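# Bridge three sticks over the blue disc on posts

## Task

Place all three sticks so that, for each one, the line joining its two ends crosses above the blue disc painted on the table. When finished, no stick may rest on the table, and every post must still be upright near its original spot. You may use any number of the arms. The layout has to stay in place by itself, not because a robot is holding it. Finally, open the grippers and pull the arms away. For reference, the arms are mounted on the tabletop (scene frame, metres; heading in degrees counter-clockwise from +x): arm1 at x=+0.62, y=+0.00, z=+0.72, heading +180; arm2 at x=-0.31, y=+0.54, z=+0.72, heading -60; arm3 at x=-0.31, y=-0.54, z=+0.72, heading +60.

## Robot and tools

Robots: three identical i2rt Big YAM arms named arm1, arm2 and arm3. Each has six revolute joints, a two-finger gripper and a wrist camera. The hand reaches roughly 1.0 m from the joint1 axis. Two more cameras, cam_high and cam_low, are fixed in the room. The arms are bolted to the tabletop (z about 0.72 m): arm1 at (+0.62, 0.00) facing 180 deg, arm2 at (-0.31, +0.54) facing -60 deg, arm3 at (-0.31, -0.54) facing +60 deg. Headings are counter-clockwise from +x.

Frame: one shared scene frame with its origin on the floor and +z up. The hand point lies midway between the fingertips. The hand's z axis runs along the fingers, and the fingers open and close along its y axis.

execute_actions: argument "actions" is a list holding one action or nothing. An action is an object keyed by arm name, and each arm holds a "joints" object. That object maps joint names to absolute targets, not offsets: joint1_rad to joint6_rad in radians, and gripper_m in metres as the fingertip gap. Any subset of arms and joints may appear. All listed motions start at once and may finish at different moments. Ranges (tolerance for counting as arrived in brackets):
- joint1_rad: -2.879 to 2.879 (0.045). Spins the arm about its base; positive is counter-clockwise seen from above; 0 points along the base heading.
- joint2_rad: 0 to 3.141 (0.14). Shoulder; 0 has the upper arm lying back roughly level; increasing lifts it, then tips it forward.
- joint3_rad: 0 to 3.019 (0.09). Elbow; 0 is fully folded; increasing opens it.
- joint4_rad: -1.692 to 1.57 (0.055). Hand pitch; positive tilts the fingers up.
- joint5_rad: -1.57 to 1.57 (0.03). Hand yaw; positive swings toward the arm's right.
- joint6_rad: -2.094 to 2.094 (0.035). Hand roll; positive is clockwise when viewed from behind the hand.
- gripper_m: 0 to 0.093 (0.003). Each finger pad squeezes with at most about 50 to 62 N, and some grippers manage less.
With joints 1 and 6 at zero and the hand level and forward, the wrist camera sits above the hand looking at the fingertips. The joints move at unequal speeds, so the hand may sweep a wide arc between postures. "cameras" optionally lists camera names (arm1_cam_wrist, arm2_cam_wrist, arm3_cam_wrist, cam_high, cam_low, or all). Omitting it, null or ["all"] returns every image; [] returns none. An empty actions list just reports state and images. An unknown key, bad name or out-of-range number rejects the whole call, and nothing moves.

wait: "seconds" from 0 to 10. It commands nothing new and returns the same report as an empty action.

zoom_image: "camera" plus "region" [x0, y0, x1, y1] in pixels of that camera's most recent full image (origin at the top-left corner, images 672x504). The region may be at most 504x504. It gives a closer look.

finished_scene: "scene" is the number of the scene currently running. It closes that scene for good and reports success. Only call it once the layout is stable and the arms have released it and moved away.

Reading results: joint_positions gives the reported angles. joint_status tells how each commanded motion of the last accepted action ended:
- off_target: the joint stopped short and may still be pushing.
- contact_stop or time_out: the joint now holds where it stopped. After time_out it may instead keep a target close to where it stands and keep pushing; on_its_own then names it.
- not_followed: a self/inter-arm collision check refused that arm's joint targets, shown by a "joint command not followed" line with a cause; any gripper command in that action still runs. The refused targets can be retried with every later action until valid targets are sent or the path clears. Calls without an action never show this line.
on_its_own lists joints this call did not command. Its "held at" value is the target being held, not the actual position. Joint torques are listed in arm-joint order. They contain offsets, scale factors and noise, are non-zero even in free air, and friction can mask or fake a load.

Behaviour to expect: a joint you leave out may keep driving toward an older target. The arms do not yield on contact and can press very hard. To relieve a push, command the joint to its reported position. Tiny target changes may produce no motion. A joint carrying a load sags. Arms do not wait for each other. The collision check ignores fingers, gripper housings and wrist cameras and can react too late, so plan clearances between arms yourself. No state line reports arm-to-arm contact.

Heat: sustained load, even while you are thinking, warms the motors. A MOTOR HOT line appears at 85 °C. At 100 °C that arm loses power in its joints and gripper and drops, reported as an OVER-TEMPERATURE FAULT, with limit_stop_at_motor_heat in joint_status. Resend the targets once the arm has cooled.

Cameras: each has a calibration line with image size, K, distortion D, T_world_to_cam (scene frame into camera frame, metres) and pos_world. Room cameras may be off by a few degrees and millimetres. Wrist camera poses are derived from joint readings, so they carry extra error. Results list cameras whose numbers have changed.

The robot holds your last command while you think, and the scene keeps running. Loose objects can occasionally be nudged. Avoid: pressing arms together, striking things hard, dropping or slamming sticks, knocking posts over, and pushing anything out of the work area, which ends the scene.

Each tool is called after "Emit:" by a JSON object that holds its "name" and its "arguments", one argument or row to a line.

## Session

Emit:
{"name": "execute_actions", "arguments": {
  "actions": []
}}

Scene clock: 0.00 s.
Joint torques (N m, as the arm reports them, + toward a larger angle): no reading
arm1.joint_positions: joint1_rad=+0.413 joint2_rad=+0.627 joint3_rad=+1.326 joint4_rad=-1.477 joint5_rad=+0.156 joint6_rad=+0.378 gripper_m=+0.094
arm1.joint_status: not commanded
arm1.hand: x=+0.4061 y=-0.0767 z=+1.2164 quat_wxyz=(-0.083, -0.922, -0.004, +0.378) (m; scene frame)
arm2.joint_positions: joint1_rad=+0.003 joint2_rad=+0.449 joint3_rad=+1.372 joint4_rad=-1.194 joint5_rad=+0.262 joint6_rad=+0.241 gripper_m=+0.094
arm2.joint_status: not commanded
arm2.hand: x=-0.2654 y=+0.3581 z=+1.4143 quat_wxyz=(-0.504, -0.546, -0.580, +0.334) (m; scene frame)
arm3.joint_positions: joint1_rad=-0.087 joint2_rad=+0.484 joint3_rad=+1.380 joint4_rad=-1.304 joint5_rad=-0.289 joint6_rad=+0.073 gripper_m=+0.095
arm3.joint_status: not commanded
arm3.hand: x=-0.2419 y=-0.3626 z=+1.3170 quat_wxyz=(-0.416, +0.417, -0.721, -0.365) (m; scene frame)
pictures: arm1_cam_wrist, arm2_cam_wrist, arm3_cam_wrist, cam_high, cam_low
Images, in order (width x height): arm1_cam_wrist 672x504, arm2_cam_wrist 672x504, arm3_cam_wrist 672x504, cam_high 672x504, cam_low 672x504.

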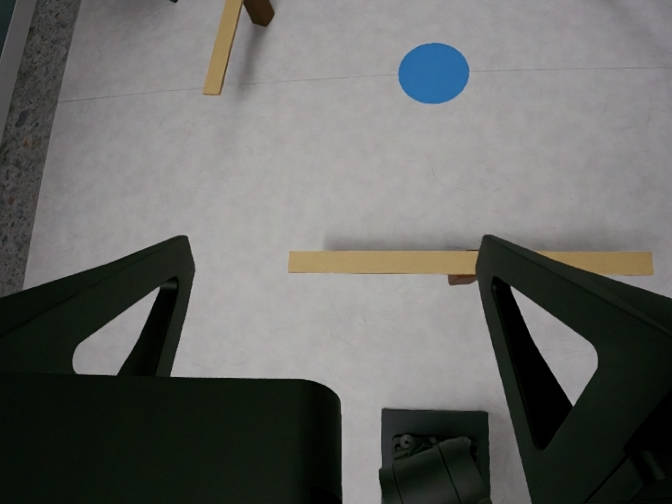

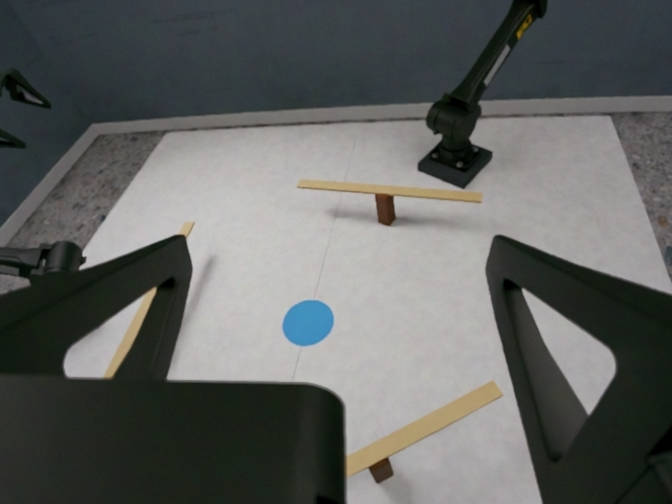

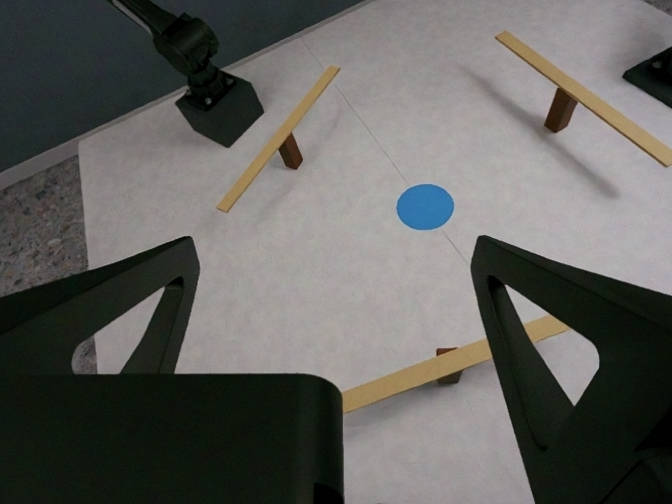

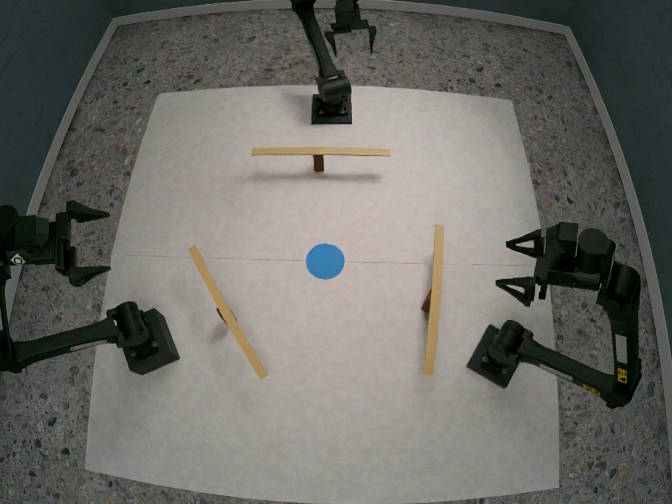

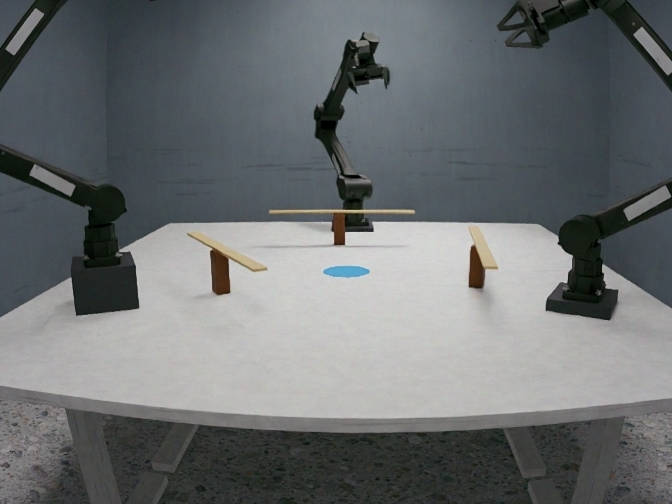

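Emit:
{"name": "zoom_image", "arguments": {
  "camera": "cam_high",
  "region": [170, 120, 470, 400]
}}

Emit:
{"name": "zoom_image", "arguments": {
  "camera": "cam_low",
  "region": [170, 190, 520, 310]
}}

Region (170, 120, 470, 400) of cam_high's 672x504 image, scaled by 1.680, with more detail than that image has; it fills the top 470 rows of this view, and the rest is white.

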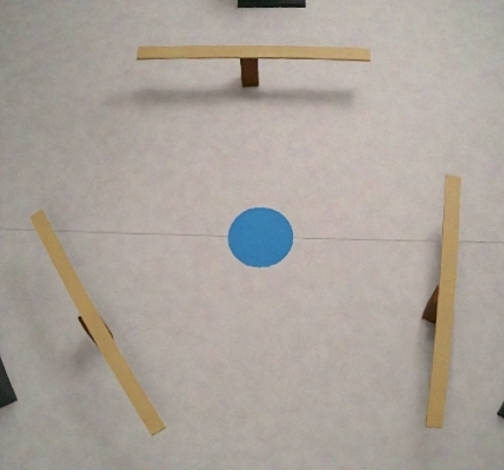

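Region (170, 190, 520, 310) of cam_low's 672x504 image, scaled by 1.440, with more detail than that image has; it fills the top 173 rows of this view, and the rest is white.

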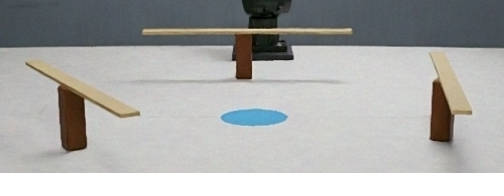

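Emit:
{"name": "zoom_image", "arguments": {
  "camera": "cam_high",
  "region": [240, 130, 400, 190]
}}

Emit:
{"name": "zoom_image", "arguments": {
  "camera": "cam_high",
  "region": [170, 235, 290, 395]
}}

Emit:
{"name": "zoom_image", "arguments": {
  "camera": "cam_high",
  "region": [380, 215, 500, 385]
}}

Emit:
{"name": "zoom_image", "arguments": {
  "camera": "cam_low",
  "region": [180, 220, 280, 300]
}}

Emit:
{"name": "zoom_image", "arguments": {
  "camera": "cam_low",
  "region": [430, 215, 530, 295]
}}

Emit:
{"name": "zoom_image", "arguments": {
  "camera": "cam_low",
  "region": [260, 195, 420, 285]
}}

Region (240, 130, 400, 190) of cam_high's 672x504 image, scaled by 3.150, with more detail than that image has; it fills the top 189 rows of this view, and the rest is white.

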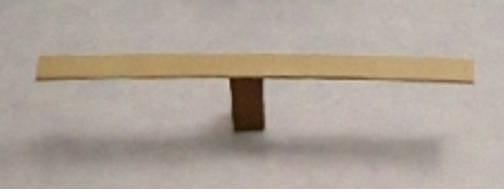

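Region (170, 235, 290, 395) of cam_high's 672x504 image, scaled by 3.150, with more detail than that image has; it fills the left 378 columns of this view, and the rest is white.

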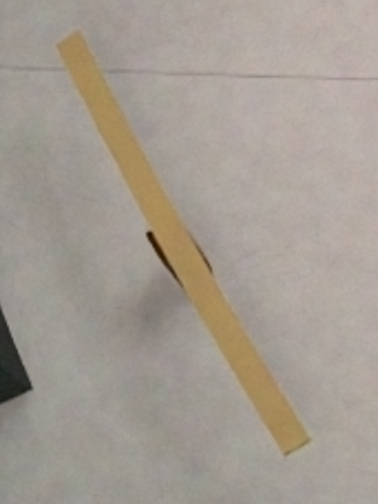

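Region (380, 215, 500, 385) of cam_high's 672x504 image, scaled by 2.965, with more detail than that image has; it fills the left 356 columns of this view, and the rest is white.

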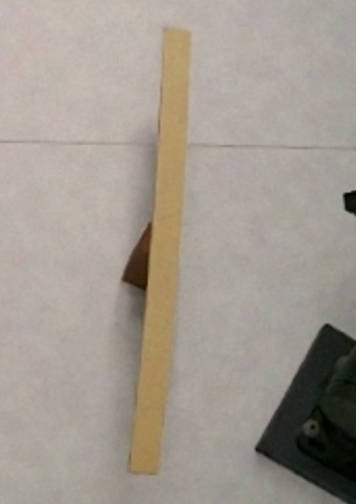

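Region (180, 220, 280, 300) of cam_low's 672x504 image, scaled by 5.040, with more detail than that image has; it fills the top 403 rows of this view, and the rest is white.

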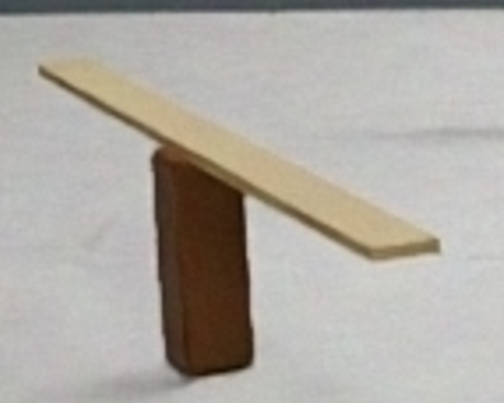

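Region (430, 215, 530, 295) of cam_low's 672x504 image, scaled by 5.040, with more detail than that image has; it fills the top 403 rows of this view, and the rest is white.

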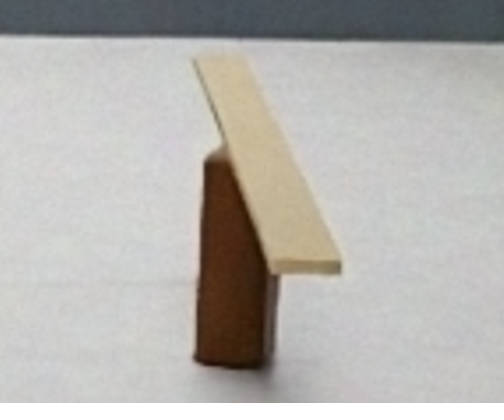

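Region (260, 195, 420, 285) of cam_low's 672x504 image, scaled by 3.150, with more detail than that image has; it fills the top 284 rows of this view, and the rest is white.

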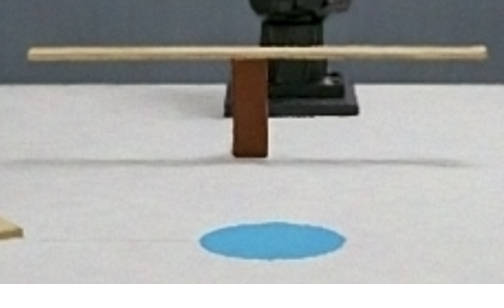

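Emit:
{"name": "execute_actions", "arguments": {
  "actions": [
    {"arm1":{"joints":{"joint1_rad":0,"joint2_rad":1.2,"joint3_rad":1.3,"joint4_rad":-1.6,"joint5_rad":0,"joint6_rad":0}},"arm2":{"joints":{"joint1_rad":0,"joint2_rad":1.2,"joint3_rad":1.3,"joint4_rad":-1.6,"joint5_rad":0,"joint6_rad":0}},"arm3":{"joints":{"joint1_rad":0,"joint2_rad":1.2,"joint3_rad":1.3,"joint4_rad":-1.6,"joint5_rad":0,"joint6_rad":0}}}
  ]
}}

Scene clock: 121.40 s.
Joint torques (N m, as the arm reports them, + toward a larger angle): arm1=[-0.61 -8.93 10.42  0.07  0.04 -0.18] | arm2=[ 0.21 -9.96  9.04  0.18  0.03 -0.09] | arm3=[-1.35 -8.02 10.97 -0.41  0.14 -0.18]
arm1.joint_positions: joint1_rad=+0.001 joint2_rad=+1.216 joint3_rad=+1.290 joint4_rad=-1.586 joint5_rad=+0.003 joint6_rad=+0.014 gripper_m=+0.094
arm1.joint_status: all done
arm1.hand: x=+0.2691 y=-0.0147 z=+1.0263 quat_wxyz=(+0.006, -1.000, -0.011, +0.026) (m; scene frame)
arm2.joint_positions: joint1_rad=+0.003 joint2_rad=+1.207 joint3_rad=+1.295 joint4_rad=-1.584 joint5_rad=+0.003 joint6_rad=+0.013 gripper_m=+0.094
arm2.joint_status: all done
arm2.hand: x=-0.1422 y=+0.2266 z=+1.1131 quat_wxyz=(-0.028, -0.515, -0.856, +0.016) (m; scene frame)
arm3.joint_positions: joint1_rad=-0.006 joint2_rad=+1.209 joint3_rad=+1.292 joint4_rad=-1.589 joint5_rad=-0.003 joint6_rad=+0.013 gripper_m=+0.095
arm3.joint_status: all done
arm3.hand: x=-0.1246 y=-0.2397 z=+1.0404 quat_wxyz=(-0.025, +0.479, -0.877, -0.015) (m; scene frame)
pictures: arm1_cam_wrist, arm2_cam_wrist, arm3_cam_wrist, cam_high, cam_low
camera_calibration (this result's frames):
arm1_cam_wrist: T_world_to_cam=[[-0.00697677, 0.999919, 0.0106894, 0.0092576], [0.836496, -0.0000214816, 0.547974, -0.784287], [0.547929, 0.0127647, -0.836427, 0.836217], [0, 0, 0, 1]] pos_world=[0.197929, -0.0199478, 1.1291]
arm2_cam_wrist: T_world_to_cam=[[-0.886873, -0.462013, -0.000503864, -0.016556], [-0.390266, 0.748564, 0.536045, -0.817702], [-0.247283, 0.4756, -0.844189, 0.91914], [0, 0, 0, 1]] pos_world=[-0.106517, 0.16731, 1.21424]
arm3_cam_wrist: T_world_to_cam=[[0.842193, -0.53902, -0.0130033, -0.00543052], [-0.443889, -0.706842, 0.55076, -0.795678], [-0.306062, -0.458074, -0.834562, 0.8456], [0, 0, 0, 1]] pos_world=[-0.0898133, -0.177998, 1.14386]
Images, in order (width x height): arm1_cam_wrist 672x504, arm2_cam_wrist 672x504, arm3_cam_wrist 672x504, cam_high 672x504, cam_low 672x504.

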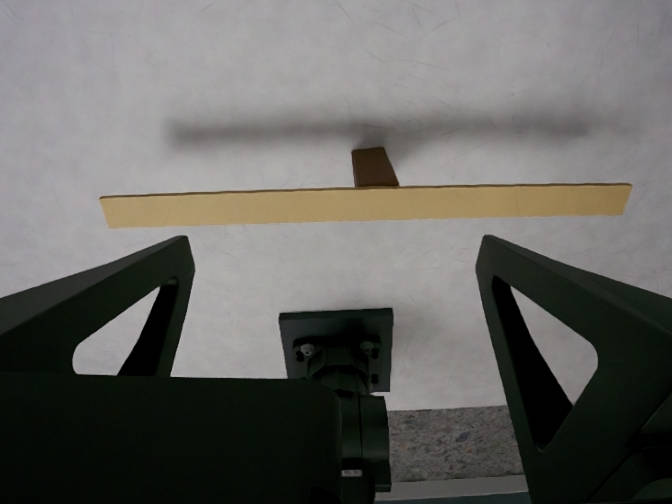

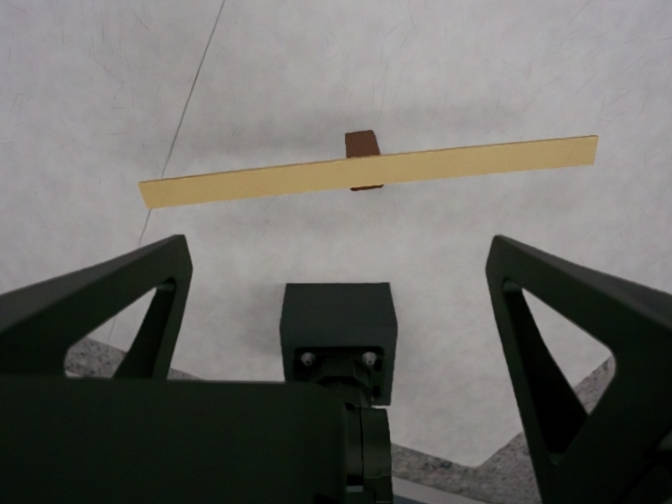

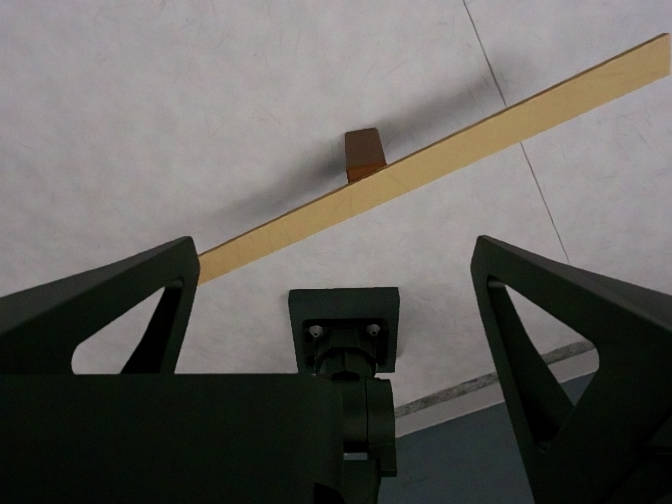

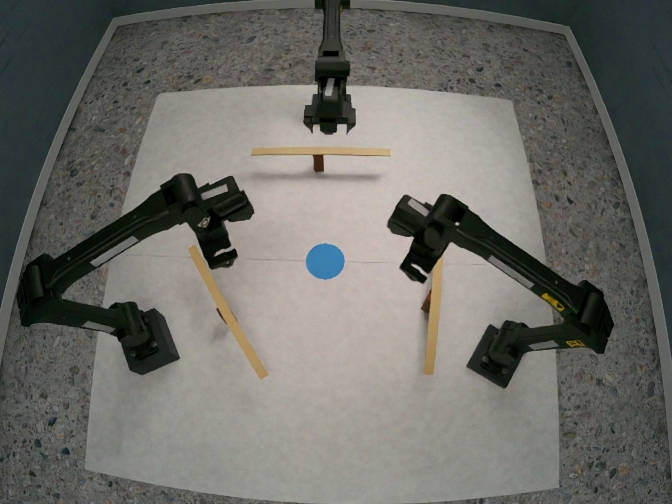

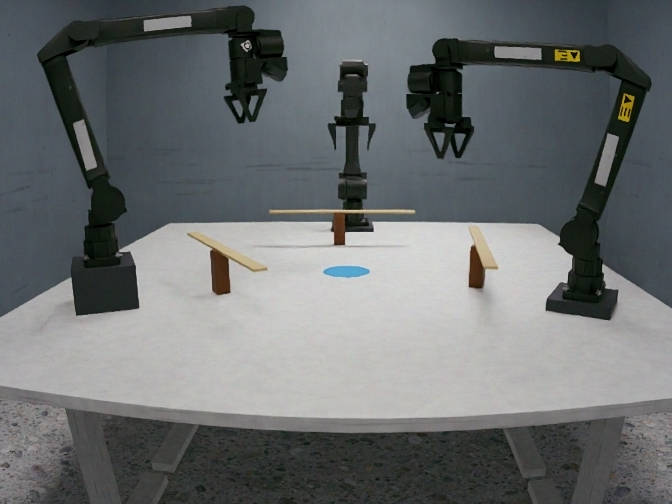

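Emit:
{"name": "zoom_image", "arguments": {
  "camera": "arm1_cam_wrist",
  "region": [310, 130, 450, 240]
}}

Emit:
{"name": "zoom_image", "arguments": {
  "camera": "arm2_cam_wrist",
  "region": [300, 110, 440, 220]
}}

Emit:
{"name": "zoom_image", "arguments": {
  "camera": "arm3_cam_wrist",
  "region": [300, 110, 440, 220]
}}

Emit:
{"name": "execute_actions", "arguments": {
  "actions": [
    {"arm1":{"joints":{"joint4_rad":-1.0}},"arm2":{"joints":{"joint3_rad":0.95}},"arm3":{"joints":{"joint2_rad":0.9}}}
  ]
}}

Region (310, 130, 450, 240) of arm1_cam_wrist's 672x504 image, scaled by 3.600, with more detail than that image has; it fills the top 396 rows of this view, and the rest is white.

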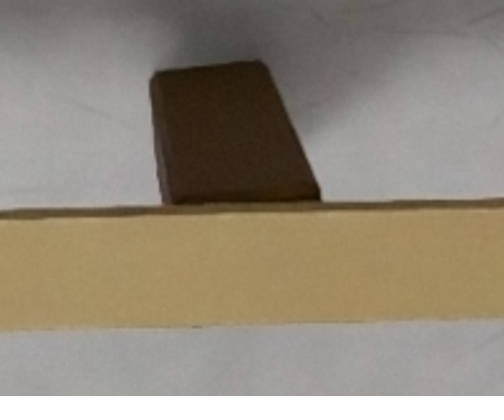

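Region (300, 110, 440, 220) of arm2_cam_wrist's 672x504 image, scaled by 3.600, with more detail than that image has; it fills the top 396 rows of this view, and the rest is white.

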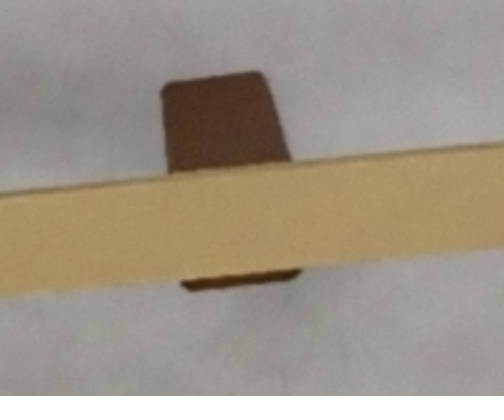

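Region (300, 110, 440, 220) of arm3_cam_wrist's 672x504 image, scaled by 3.600, with more detail than that image has; it fills the top 396 rows of this view, and the rest is white.

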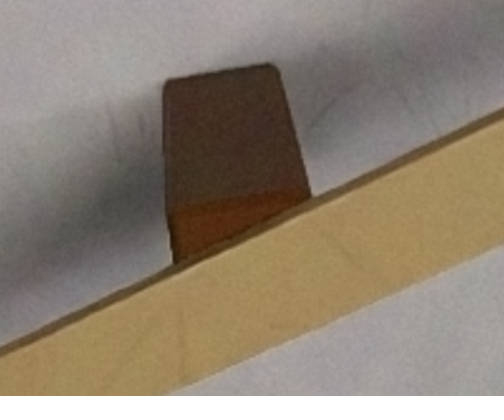

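Scene clock: 139.67 s.
Joint torques (N m, as the arm reports them, + toward a larger angle): arm1=[ -0.61 -10.47  11.35   2.88  -0.01  -0.25] | arm2=[-0.18 -7.72  8.03 -0.63 -0.04 -0.11] | arm3=[-1.68 -2.37 10.9   0.26  0.14 -0.17]
arm1.joint_positions: joint1_rad=+0.001 joint2_rad=+1.216 joint3_rad=+1.290 joint4_rad=-1.024 joint5_rad=+0.003 joint6_rad=+0.014 gripper_m=+0.094
arm1.joint_status: all done
arm1.hand: x=+0.1403 y=-0.0197 z=+1.0709 quat_wxyz=(-0.001, -0.953, -0.012, +0.303) (m; scene frame)
arm2.joint_positions: joint1_rad=+0.003 joint2_rad=+1.195 joint3_rad=+0.952 joint4_rad=-1.588 joint5_rad=+0.003 joint6_rad=+0.013 gripper_m=+0.094
arm2.joint_status: all done
arm2.hand: x=-0.1885 y=+0.3120 z=+0.9953 quat_wxyz=(+0.117, -0.510, -0.849, -0.068) (m; scene frame)
arm3.joint_positions: joint1_rad=-0.006 joint2_rad=+0.890 joint3_rad=+1.292 joint4_rad=-1.593 joint5_rad=-0.003 joint6_rad=+0.013 gripper_m=+0.095
arm3.joint_status: all done
arm3.hand: x=-0.1609 y=-0.2974 z=+1.1344 quat_wxyz=(-0.161, +0.471, -0.863, -0.092) (m; scene frame)
pictures: arm1_cam_wrist, arm2_cam_wrist, arm3_cam_wrist, cam_high, cam_low
camera_calibration (this result's frames):
arm1_cam_wrist: T_world_to_cam=[[-0.0120588, 0.99992, -0.00385867, 0.0291939], [0.999766, 0.012126, 0.0179052, -0.155917], [0.0179505, -0.00364185, -0.999832, 1.19317], [0, 0, 0, 1]] pos_world=[0.134815, -0.0229556, 1.19588]
arm2_cam_wrist: T_world_to_cam=[[-0.885747, -0.464128, 0.00609063, -0.0239559], [-0.28378, 0.551859, 0.784169, -1.00208], [-0.367316, 0.692847, -0.620518, 0.454578], [0, 0, 0, 1]] pos_world=[-0.138615, 0.226936, 1.06802]
arm3_cam_wrist: T_world_to_cam=[[0.844794, -0.534866, -0.0155435, -0.000274538], [-0.512207, -0.816727, 0.265709, -0.624683], [-0.154814, -0.216508, -0.963928, 1.12943], [0, 0, 0, 1]] pos_world=[-0.144884, -0.265812, 1.25467]
Images, in order (width x height): arm1_cam_wrist 672x504, arm2_cam_wrist 672x504, arm3_cam_wrist 672x504, cam_high 672x504, cam_low 672x504.

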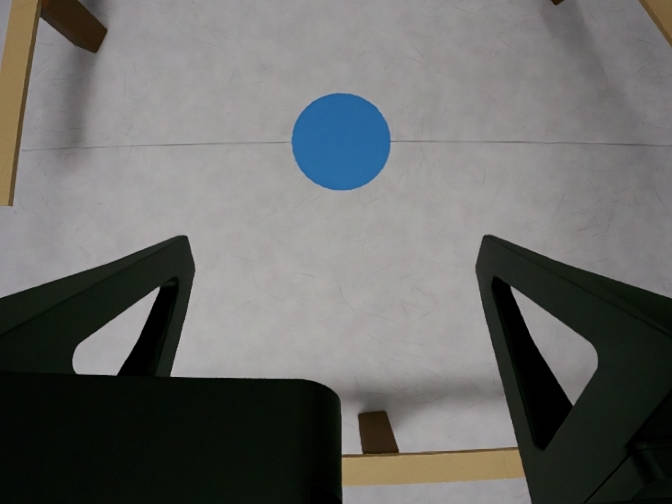

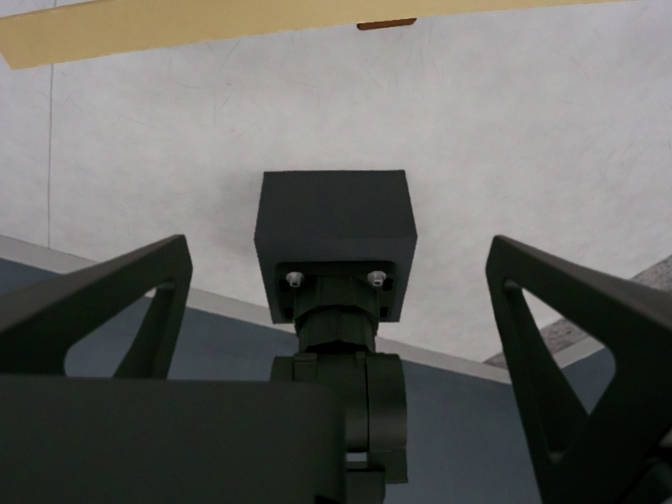

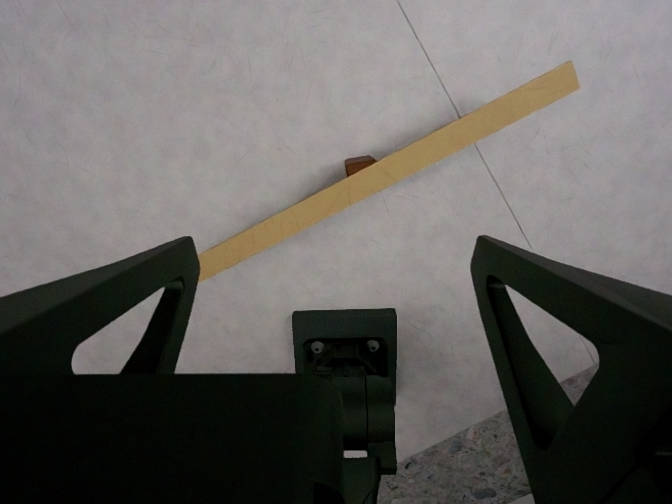

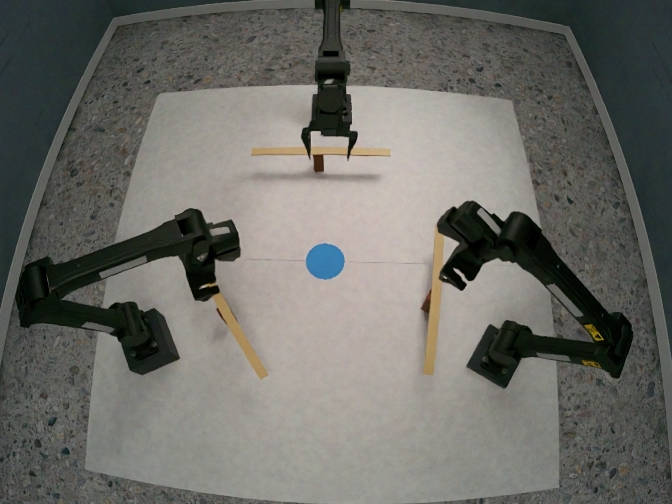

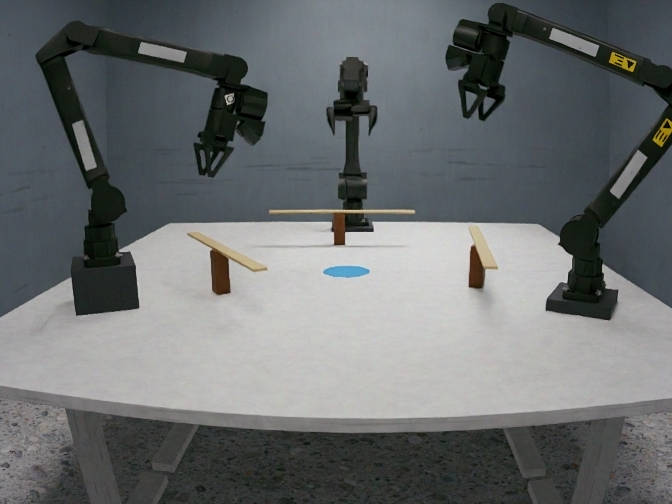

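Emit:
{"name": "execute_actions", "arguments": {
  "actions": [
    {"arm1":{"joints":{"joint1_rad":0.234,"joint2_rad":1.085,"joint3_rad":0.81,"joint4_rad":-1.28,"joint5_rad":0,"joint6_rad":1.81}},"arm2":{"joints":{"joint1_rad":0.239,"joint2_rad":1.17,"joint3_rad":0.635,"joint4_rad":-1.02,"joint5_rad":0,"joint6_rad":1.714}},"arm3":{"joints":{"joint1_rad":0.181,"joint2_rad":1.005,"joint3_rad":0.73,"joint4_rad":-1.278,"joint5_rad":0,"joint6_rad":1.293}}}
  ]
}}

Scene clock: 261.93 s.
Joint torques (N m, as the arm reports them, + toward a larger angle): arm1=[-0.69 -5.58  9.51  0.05  0.18  0.05] | arm2=[ 0.44 -6.69  7.39  1.4   0.16  0.19] | arm3=[-1.65 -4.5   9.68  0.33  0.12  0.04]
arm1.joint_positions: joint1_rad=+0.238 joint2_rad=+1.089 joint3_rad=+0.806 joint4_rad=-1.270 joint5_rad=+0.000 joint6_rad=+1.796 gripper_m=+0.094
arm1.joint_status: all done
arm1.hand: x=+0.3516 y=-0.0757 z=+0.8789 quat_wxyz=(-0.001, -0.723, +0.690, +0.006) (m; scene frame)
arm2.joint_positions: joint1_rad=+0.242 joint2_rad=+1.167 joint3_rad=+0.635 joint4_rad=-1.037 joint5_rad=+0.000 joint6_rad=+1.701 gripper_m=+0.095
arm2.joint_status: all done
arm2.hand: x=-0.1314 y=+0.3399 z=+0.8831 quat_wxyz=(+0.005, -0.954, -0.300, -0.001) (m; scene frame)
arm3.joint_positions: joint1_rad=+0.181 joint2_rad=+1.013 joint3_rad=+0.729 joint4_rad=-1.291 joint5_rad=-0.002 joint6_rad=+1.280 gripper_m=+0.095
arm3.joint_status: all done
arm3.hand: x=-0.2205 y=-0.3084 z=+0.8809 quat_wxyz=(+0.003, -0.041, -0.999, +0.005) (m; scene frame)
pictures: arm1_cam_wrist, arm2_cam_wrist, arm3_cam_wrist, cam_high, cam_low
camera_calibration (this result's frames):
arm1_cam_wrist: T_world_to_cam=[[0.999382, 0.0328841, -0.0123996, -0.334369], [0.0339198, -0.810211, 0.585156, -0.584344], [0.00919604, -0.585215, -0.810826, 0.790126], [0, 0, 0, 1]] pos_world=[0.346717, -0.0000531709, 0.978441]
arm2_cam_wrist: T_world_to_cam=[[-0.566648, 0.823902, 0.00973095, -0.358845], [0.666953, 0.451706, 0.592566, -0.585108], [0.483821, 0.342267, -0.805463, 0.780914], [0, 0, 0, 1]] pos_world=[-0.190922, 0.292669, 0.979204]
arm3_cam_wrist: T_world_to_cam=[[-0.0792445, -0.996855, 0.00085113, -0.320341], [-0.795725, 0.0637701, 0.602291, -0.684316], [-0.600451, 0.047051, -0.798276, 0.71062], [0, 0, 0, 1]] pos_world=[-0.14322, -0.30913, 0.979701]
Images, in order (width x height): arm1_cam_wrist 672x504, arm2_cam_wrist 672x504, arm3_cam_wrist 672x504, cam_high 672x504, cam_low 672x504.

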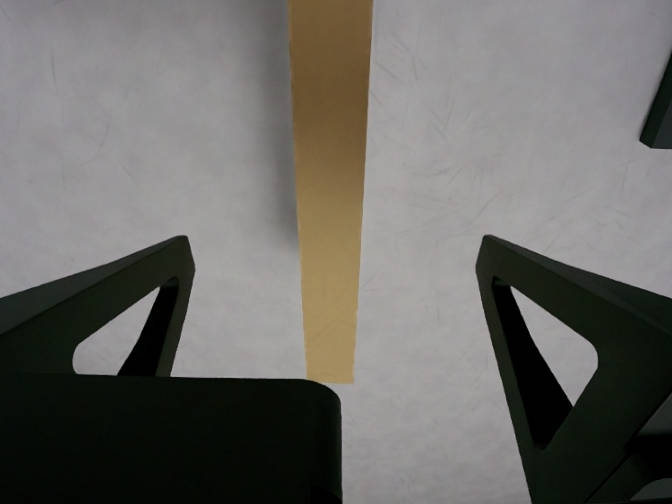

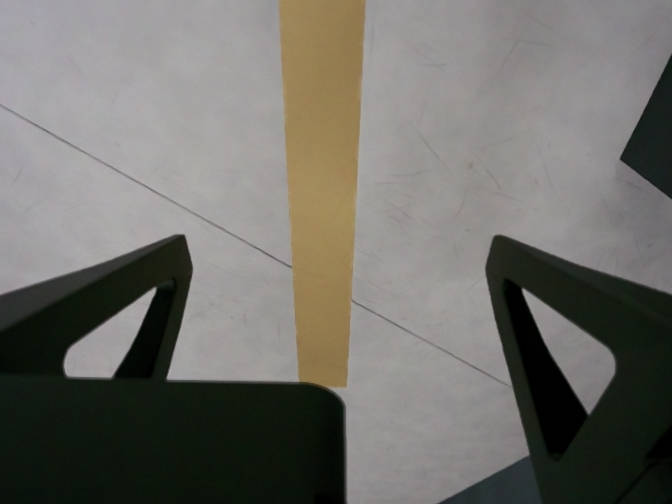

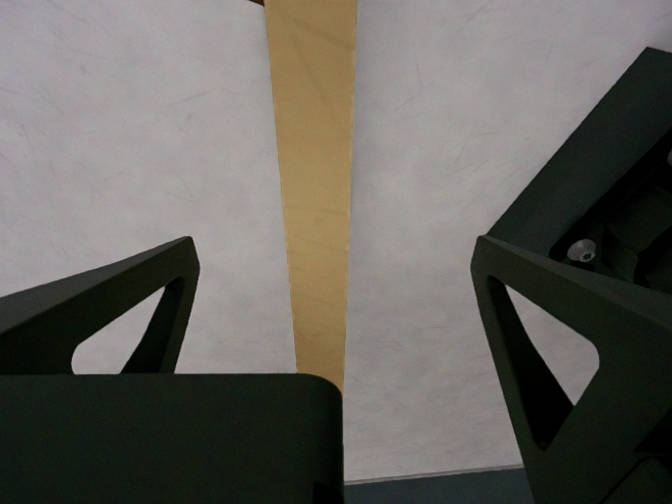

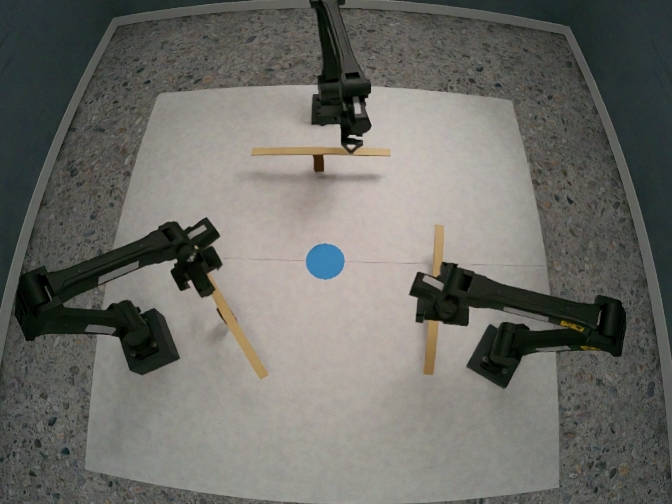

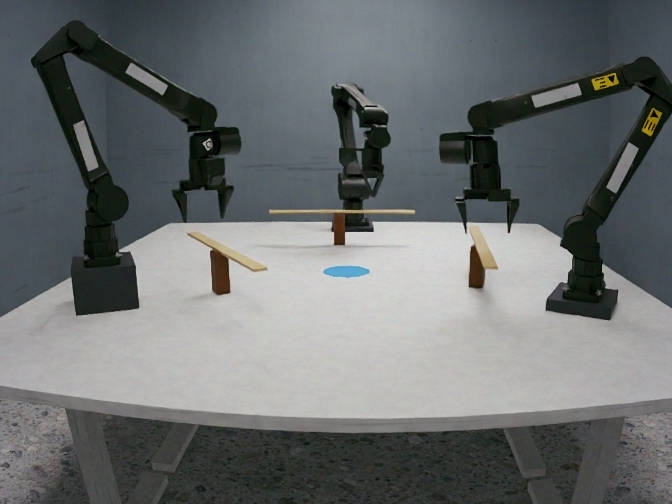

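Emit:
{"name": "zoom_image", "arguments": {
  "camera": "arm3_cam_wrist",
  "region": [240, 100, 400, 260]
}}

Emit:
{"name": "zoom_image", "arguments": {
  "camera": "arm1_cam_wrist",
  "region": [240, 100, 400, 260]
}}

Emit:
{"name": "zoom_image", "arguments": {
  "camera": "arm2_cam_wrist",
  "region": [240, 100, 400, 260]
}}

Emit:
{"name": "zoom_image", "arguments": {
  "camera": "cam_low",
  "region": [420, 170, 560, 300]
}}

Emit:
{"name": "zoom_image", "arguments": {
  "camera": "cam_low",
  "region": [300, 140, 430, 250]
}}

Region (240, 100, 400, 260) of arm3_cam_wrist's 672x504 image, scaled by 3.150, with more detail than that image has.

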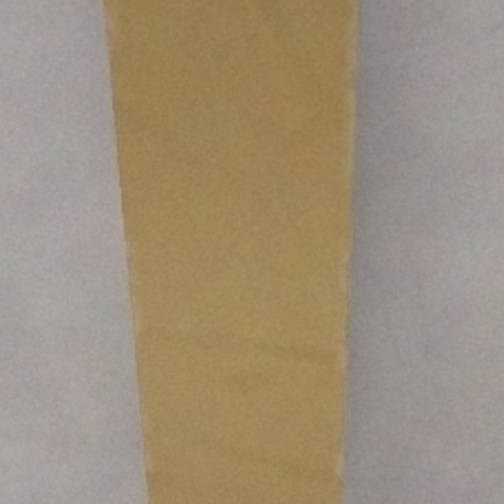

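Region (240, 100, 400, 260) of arm1_cam_wrist's 672x504 image, scaled by 3.150, with more detail than that image has.

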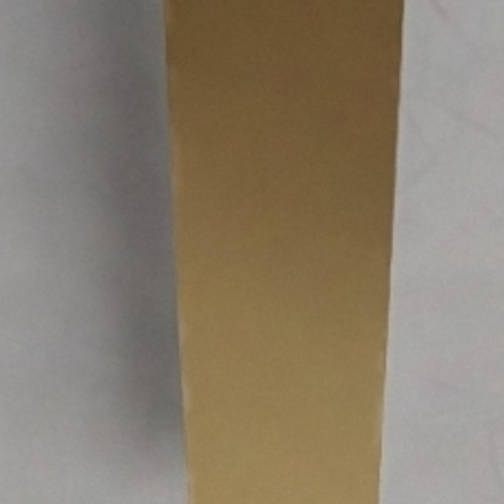

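Region (240, 100, 400, 260) of arm2_cam_wrist's 672x504 image, scaled by 3.150, with more detail than that image has.

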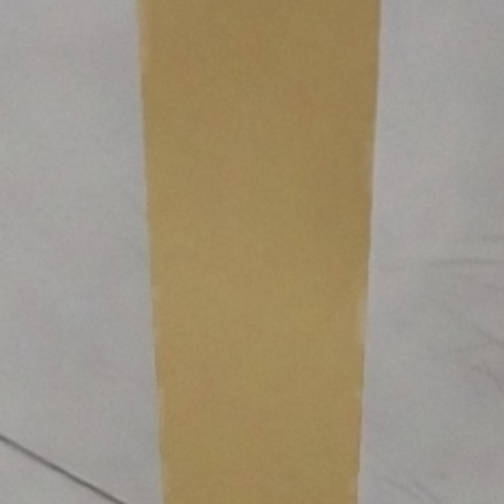

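Region (420, 170, 560, 300) of cam_low's 672x504 image, scaled by 3.600, with more detail than that image has; it fills the top 468 rows of this view, and the rest is white.

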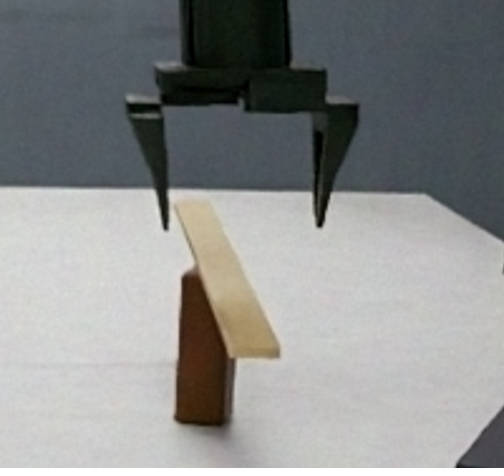

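Region (300, 140, 430, 250) of cam_low's 672x504 image, scaled by 3.877, with more detail than that image has; it fills the top 426 rows of this view, and the rest is white.

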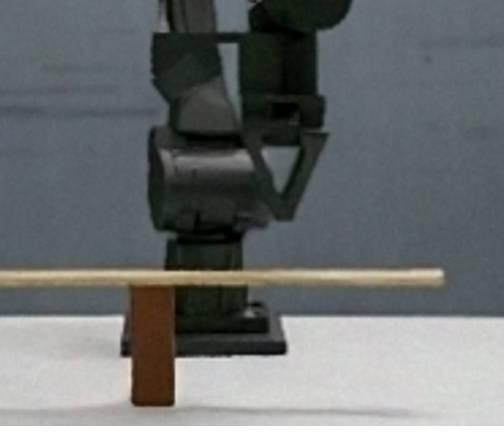

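Emit:
{"name": "execute_actions", "arguments": {
  "actions": [
    {"arm1":{"joints":{"joint2_rad":1.132,"joint3_rad":0.743,"joint4_rad":-1.14}},"arm2":{"joints":{"joint2_rad":1.275,"joint3_rad":0.579,"joint4_rad":-0.847}},"arm3":{"joints":{"joint2_rad":1.049,"joint3_rad":0.678,"joint4_rad":-1.175}}}
  ],
  "cameras": ["arm1_cam_wrist","arm2_cam_wrist","arm3_cam_wrist","cam_low"]
}}

Scene clock: 322.37 s.
Joint torques (N m, as the arm reports them, + toward a larger angle): arm1=[-1.23 -4.78  9.15  1.44  0.18  0.06] | arm2=[-0.2  -7.74  6.51  1.34  0.14  0.21] | arm3=[-2.14 -3.27  9.31  0.4   0.15  0.05]
arm1.joint_positions: joint1_rad=+0.238 joint2_rad=+1.133 joint3_rad=+0.740 joint4_rad=-1.156 joint5_rad=+0.000 joint6_rad=+1.797 gripper_m=+0.094
arm1.joint_status: all done
arm1.hand: x=+0.3486 y=-0.0762 z=+0.8440 quat_wxyz=(-0.003, -0.723, +0.691, +0.007) (m; scene frame)
arm2.joint_positions: joint1_rad=+0.242 joint2_rad=+1.277 joint3_rad=+0.581 joint4_rad=-0.863 joint5_rad=+0.000 joint6_rad=+1.701 gripper_m=+0.095
arm2.joint_status: all done
arm2.hand: x=-0.1262 y=+0.3347 z=+0.8389 quat_wxyz=(+0.001, -0.954, -0.300, -0.003) (m; scene frame)
arm3.joint_positions: joint1_rad=+0.181 joint2_rad=+1.038 joint3_rad=+0.677 joint4_rad=-1.188 joint5_rad=-0.002 joint6_rad=+1.280 gripper_m=+0.095
arm3.joint_status: all done
arm3.hand: x=-0.2183 y=-0.3027 z=+0.8566 quat_wxyz=(-0.001, -0.041, -0.999, -0.007) (m; scene frame)
pictures: arm1_cam_wrist, arm2_cam_wrist, arm3_cam_wrist, cam_low
camera_calibration (this result's frames):
arm1_cam_wrist: T_world_to_cam=[[0.999347, 0.032146, -0.0164811, -0.328406], [0.0357046, -0.809571, 0.585935, -0.565455], [0.00549284, -0.586141, -0.81019, 0.762278], [0, 0, 0, 1]] pos_world=[0.344194, -0.000416482, 0.943498]
arm2_cam_wrist: T_world_to_cam=[[-0.566325, 0.824182, 0.00104203, -0.343936], [0.663642, 0.455262, 0.593562, -0.562453], [0.488728, 0.33684, -0.804788, 0.746553], [0, 0, 0, 1]] pos_world=[-0.186373, 0.288061, 0.935026]
arm3_cam_wrist: T_world_to_cam=[[-0.0795228, -0.996545, -0.023982, -0.293231], [-0.801358, 0.0496013, 0.596126, -0.668488], [-0.592876, 0.0666237, -0.802533, 0.703438], [0, 0, 0, 1]] pos_world=[-0.141965, -0.305926, 0.956003]
Images, in order (width x height): arm1_cam_wrist 672x504, arm2_cam_wrist 672x504, arm3_cam_wrist 672x504, cam_low 672x504.

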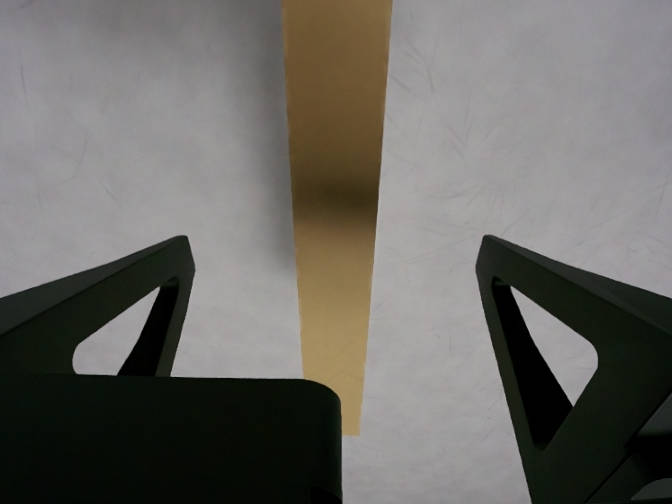

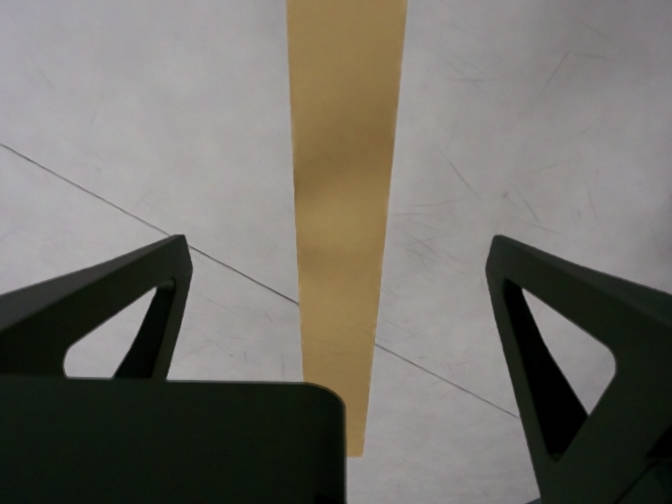

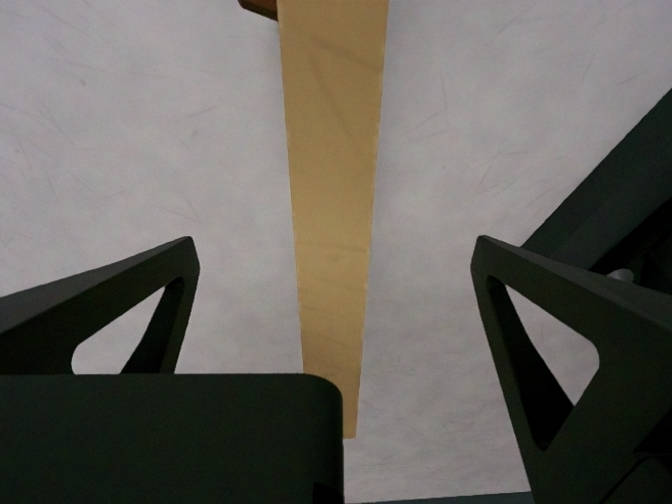

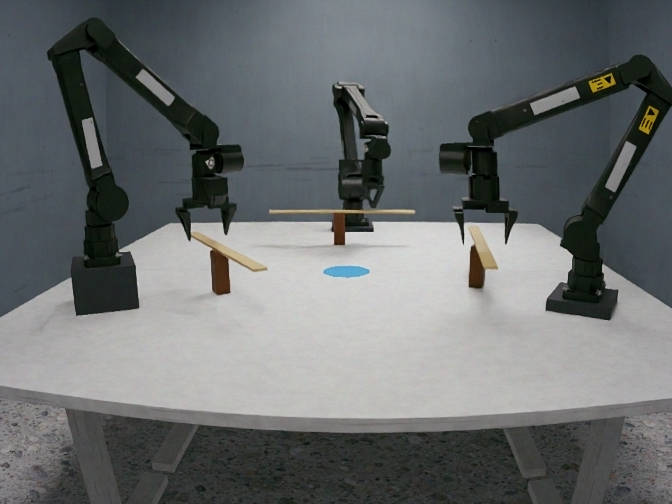

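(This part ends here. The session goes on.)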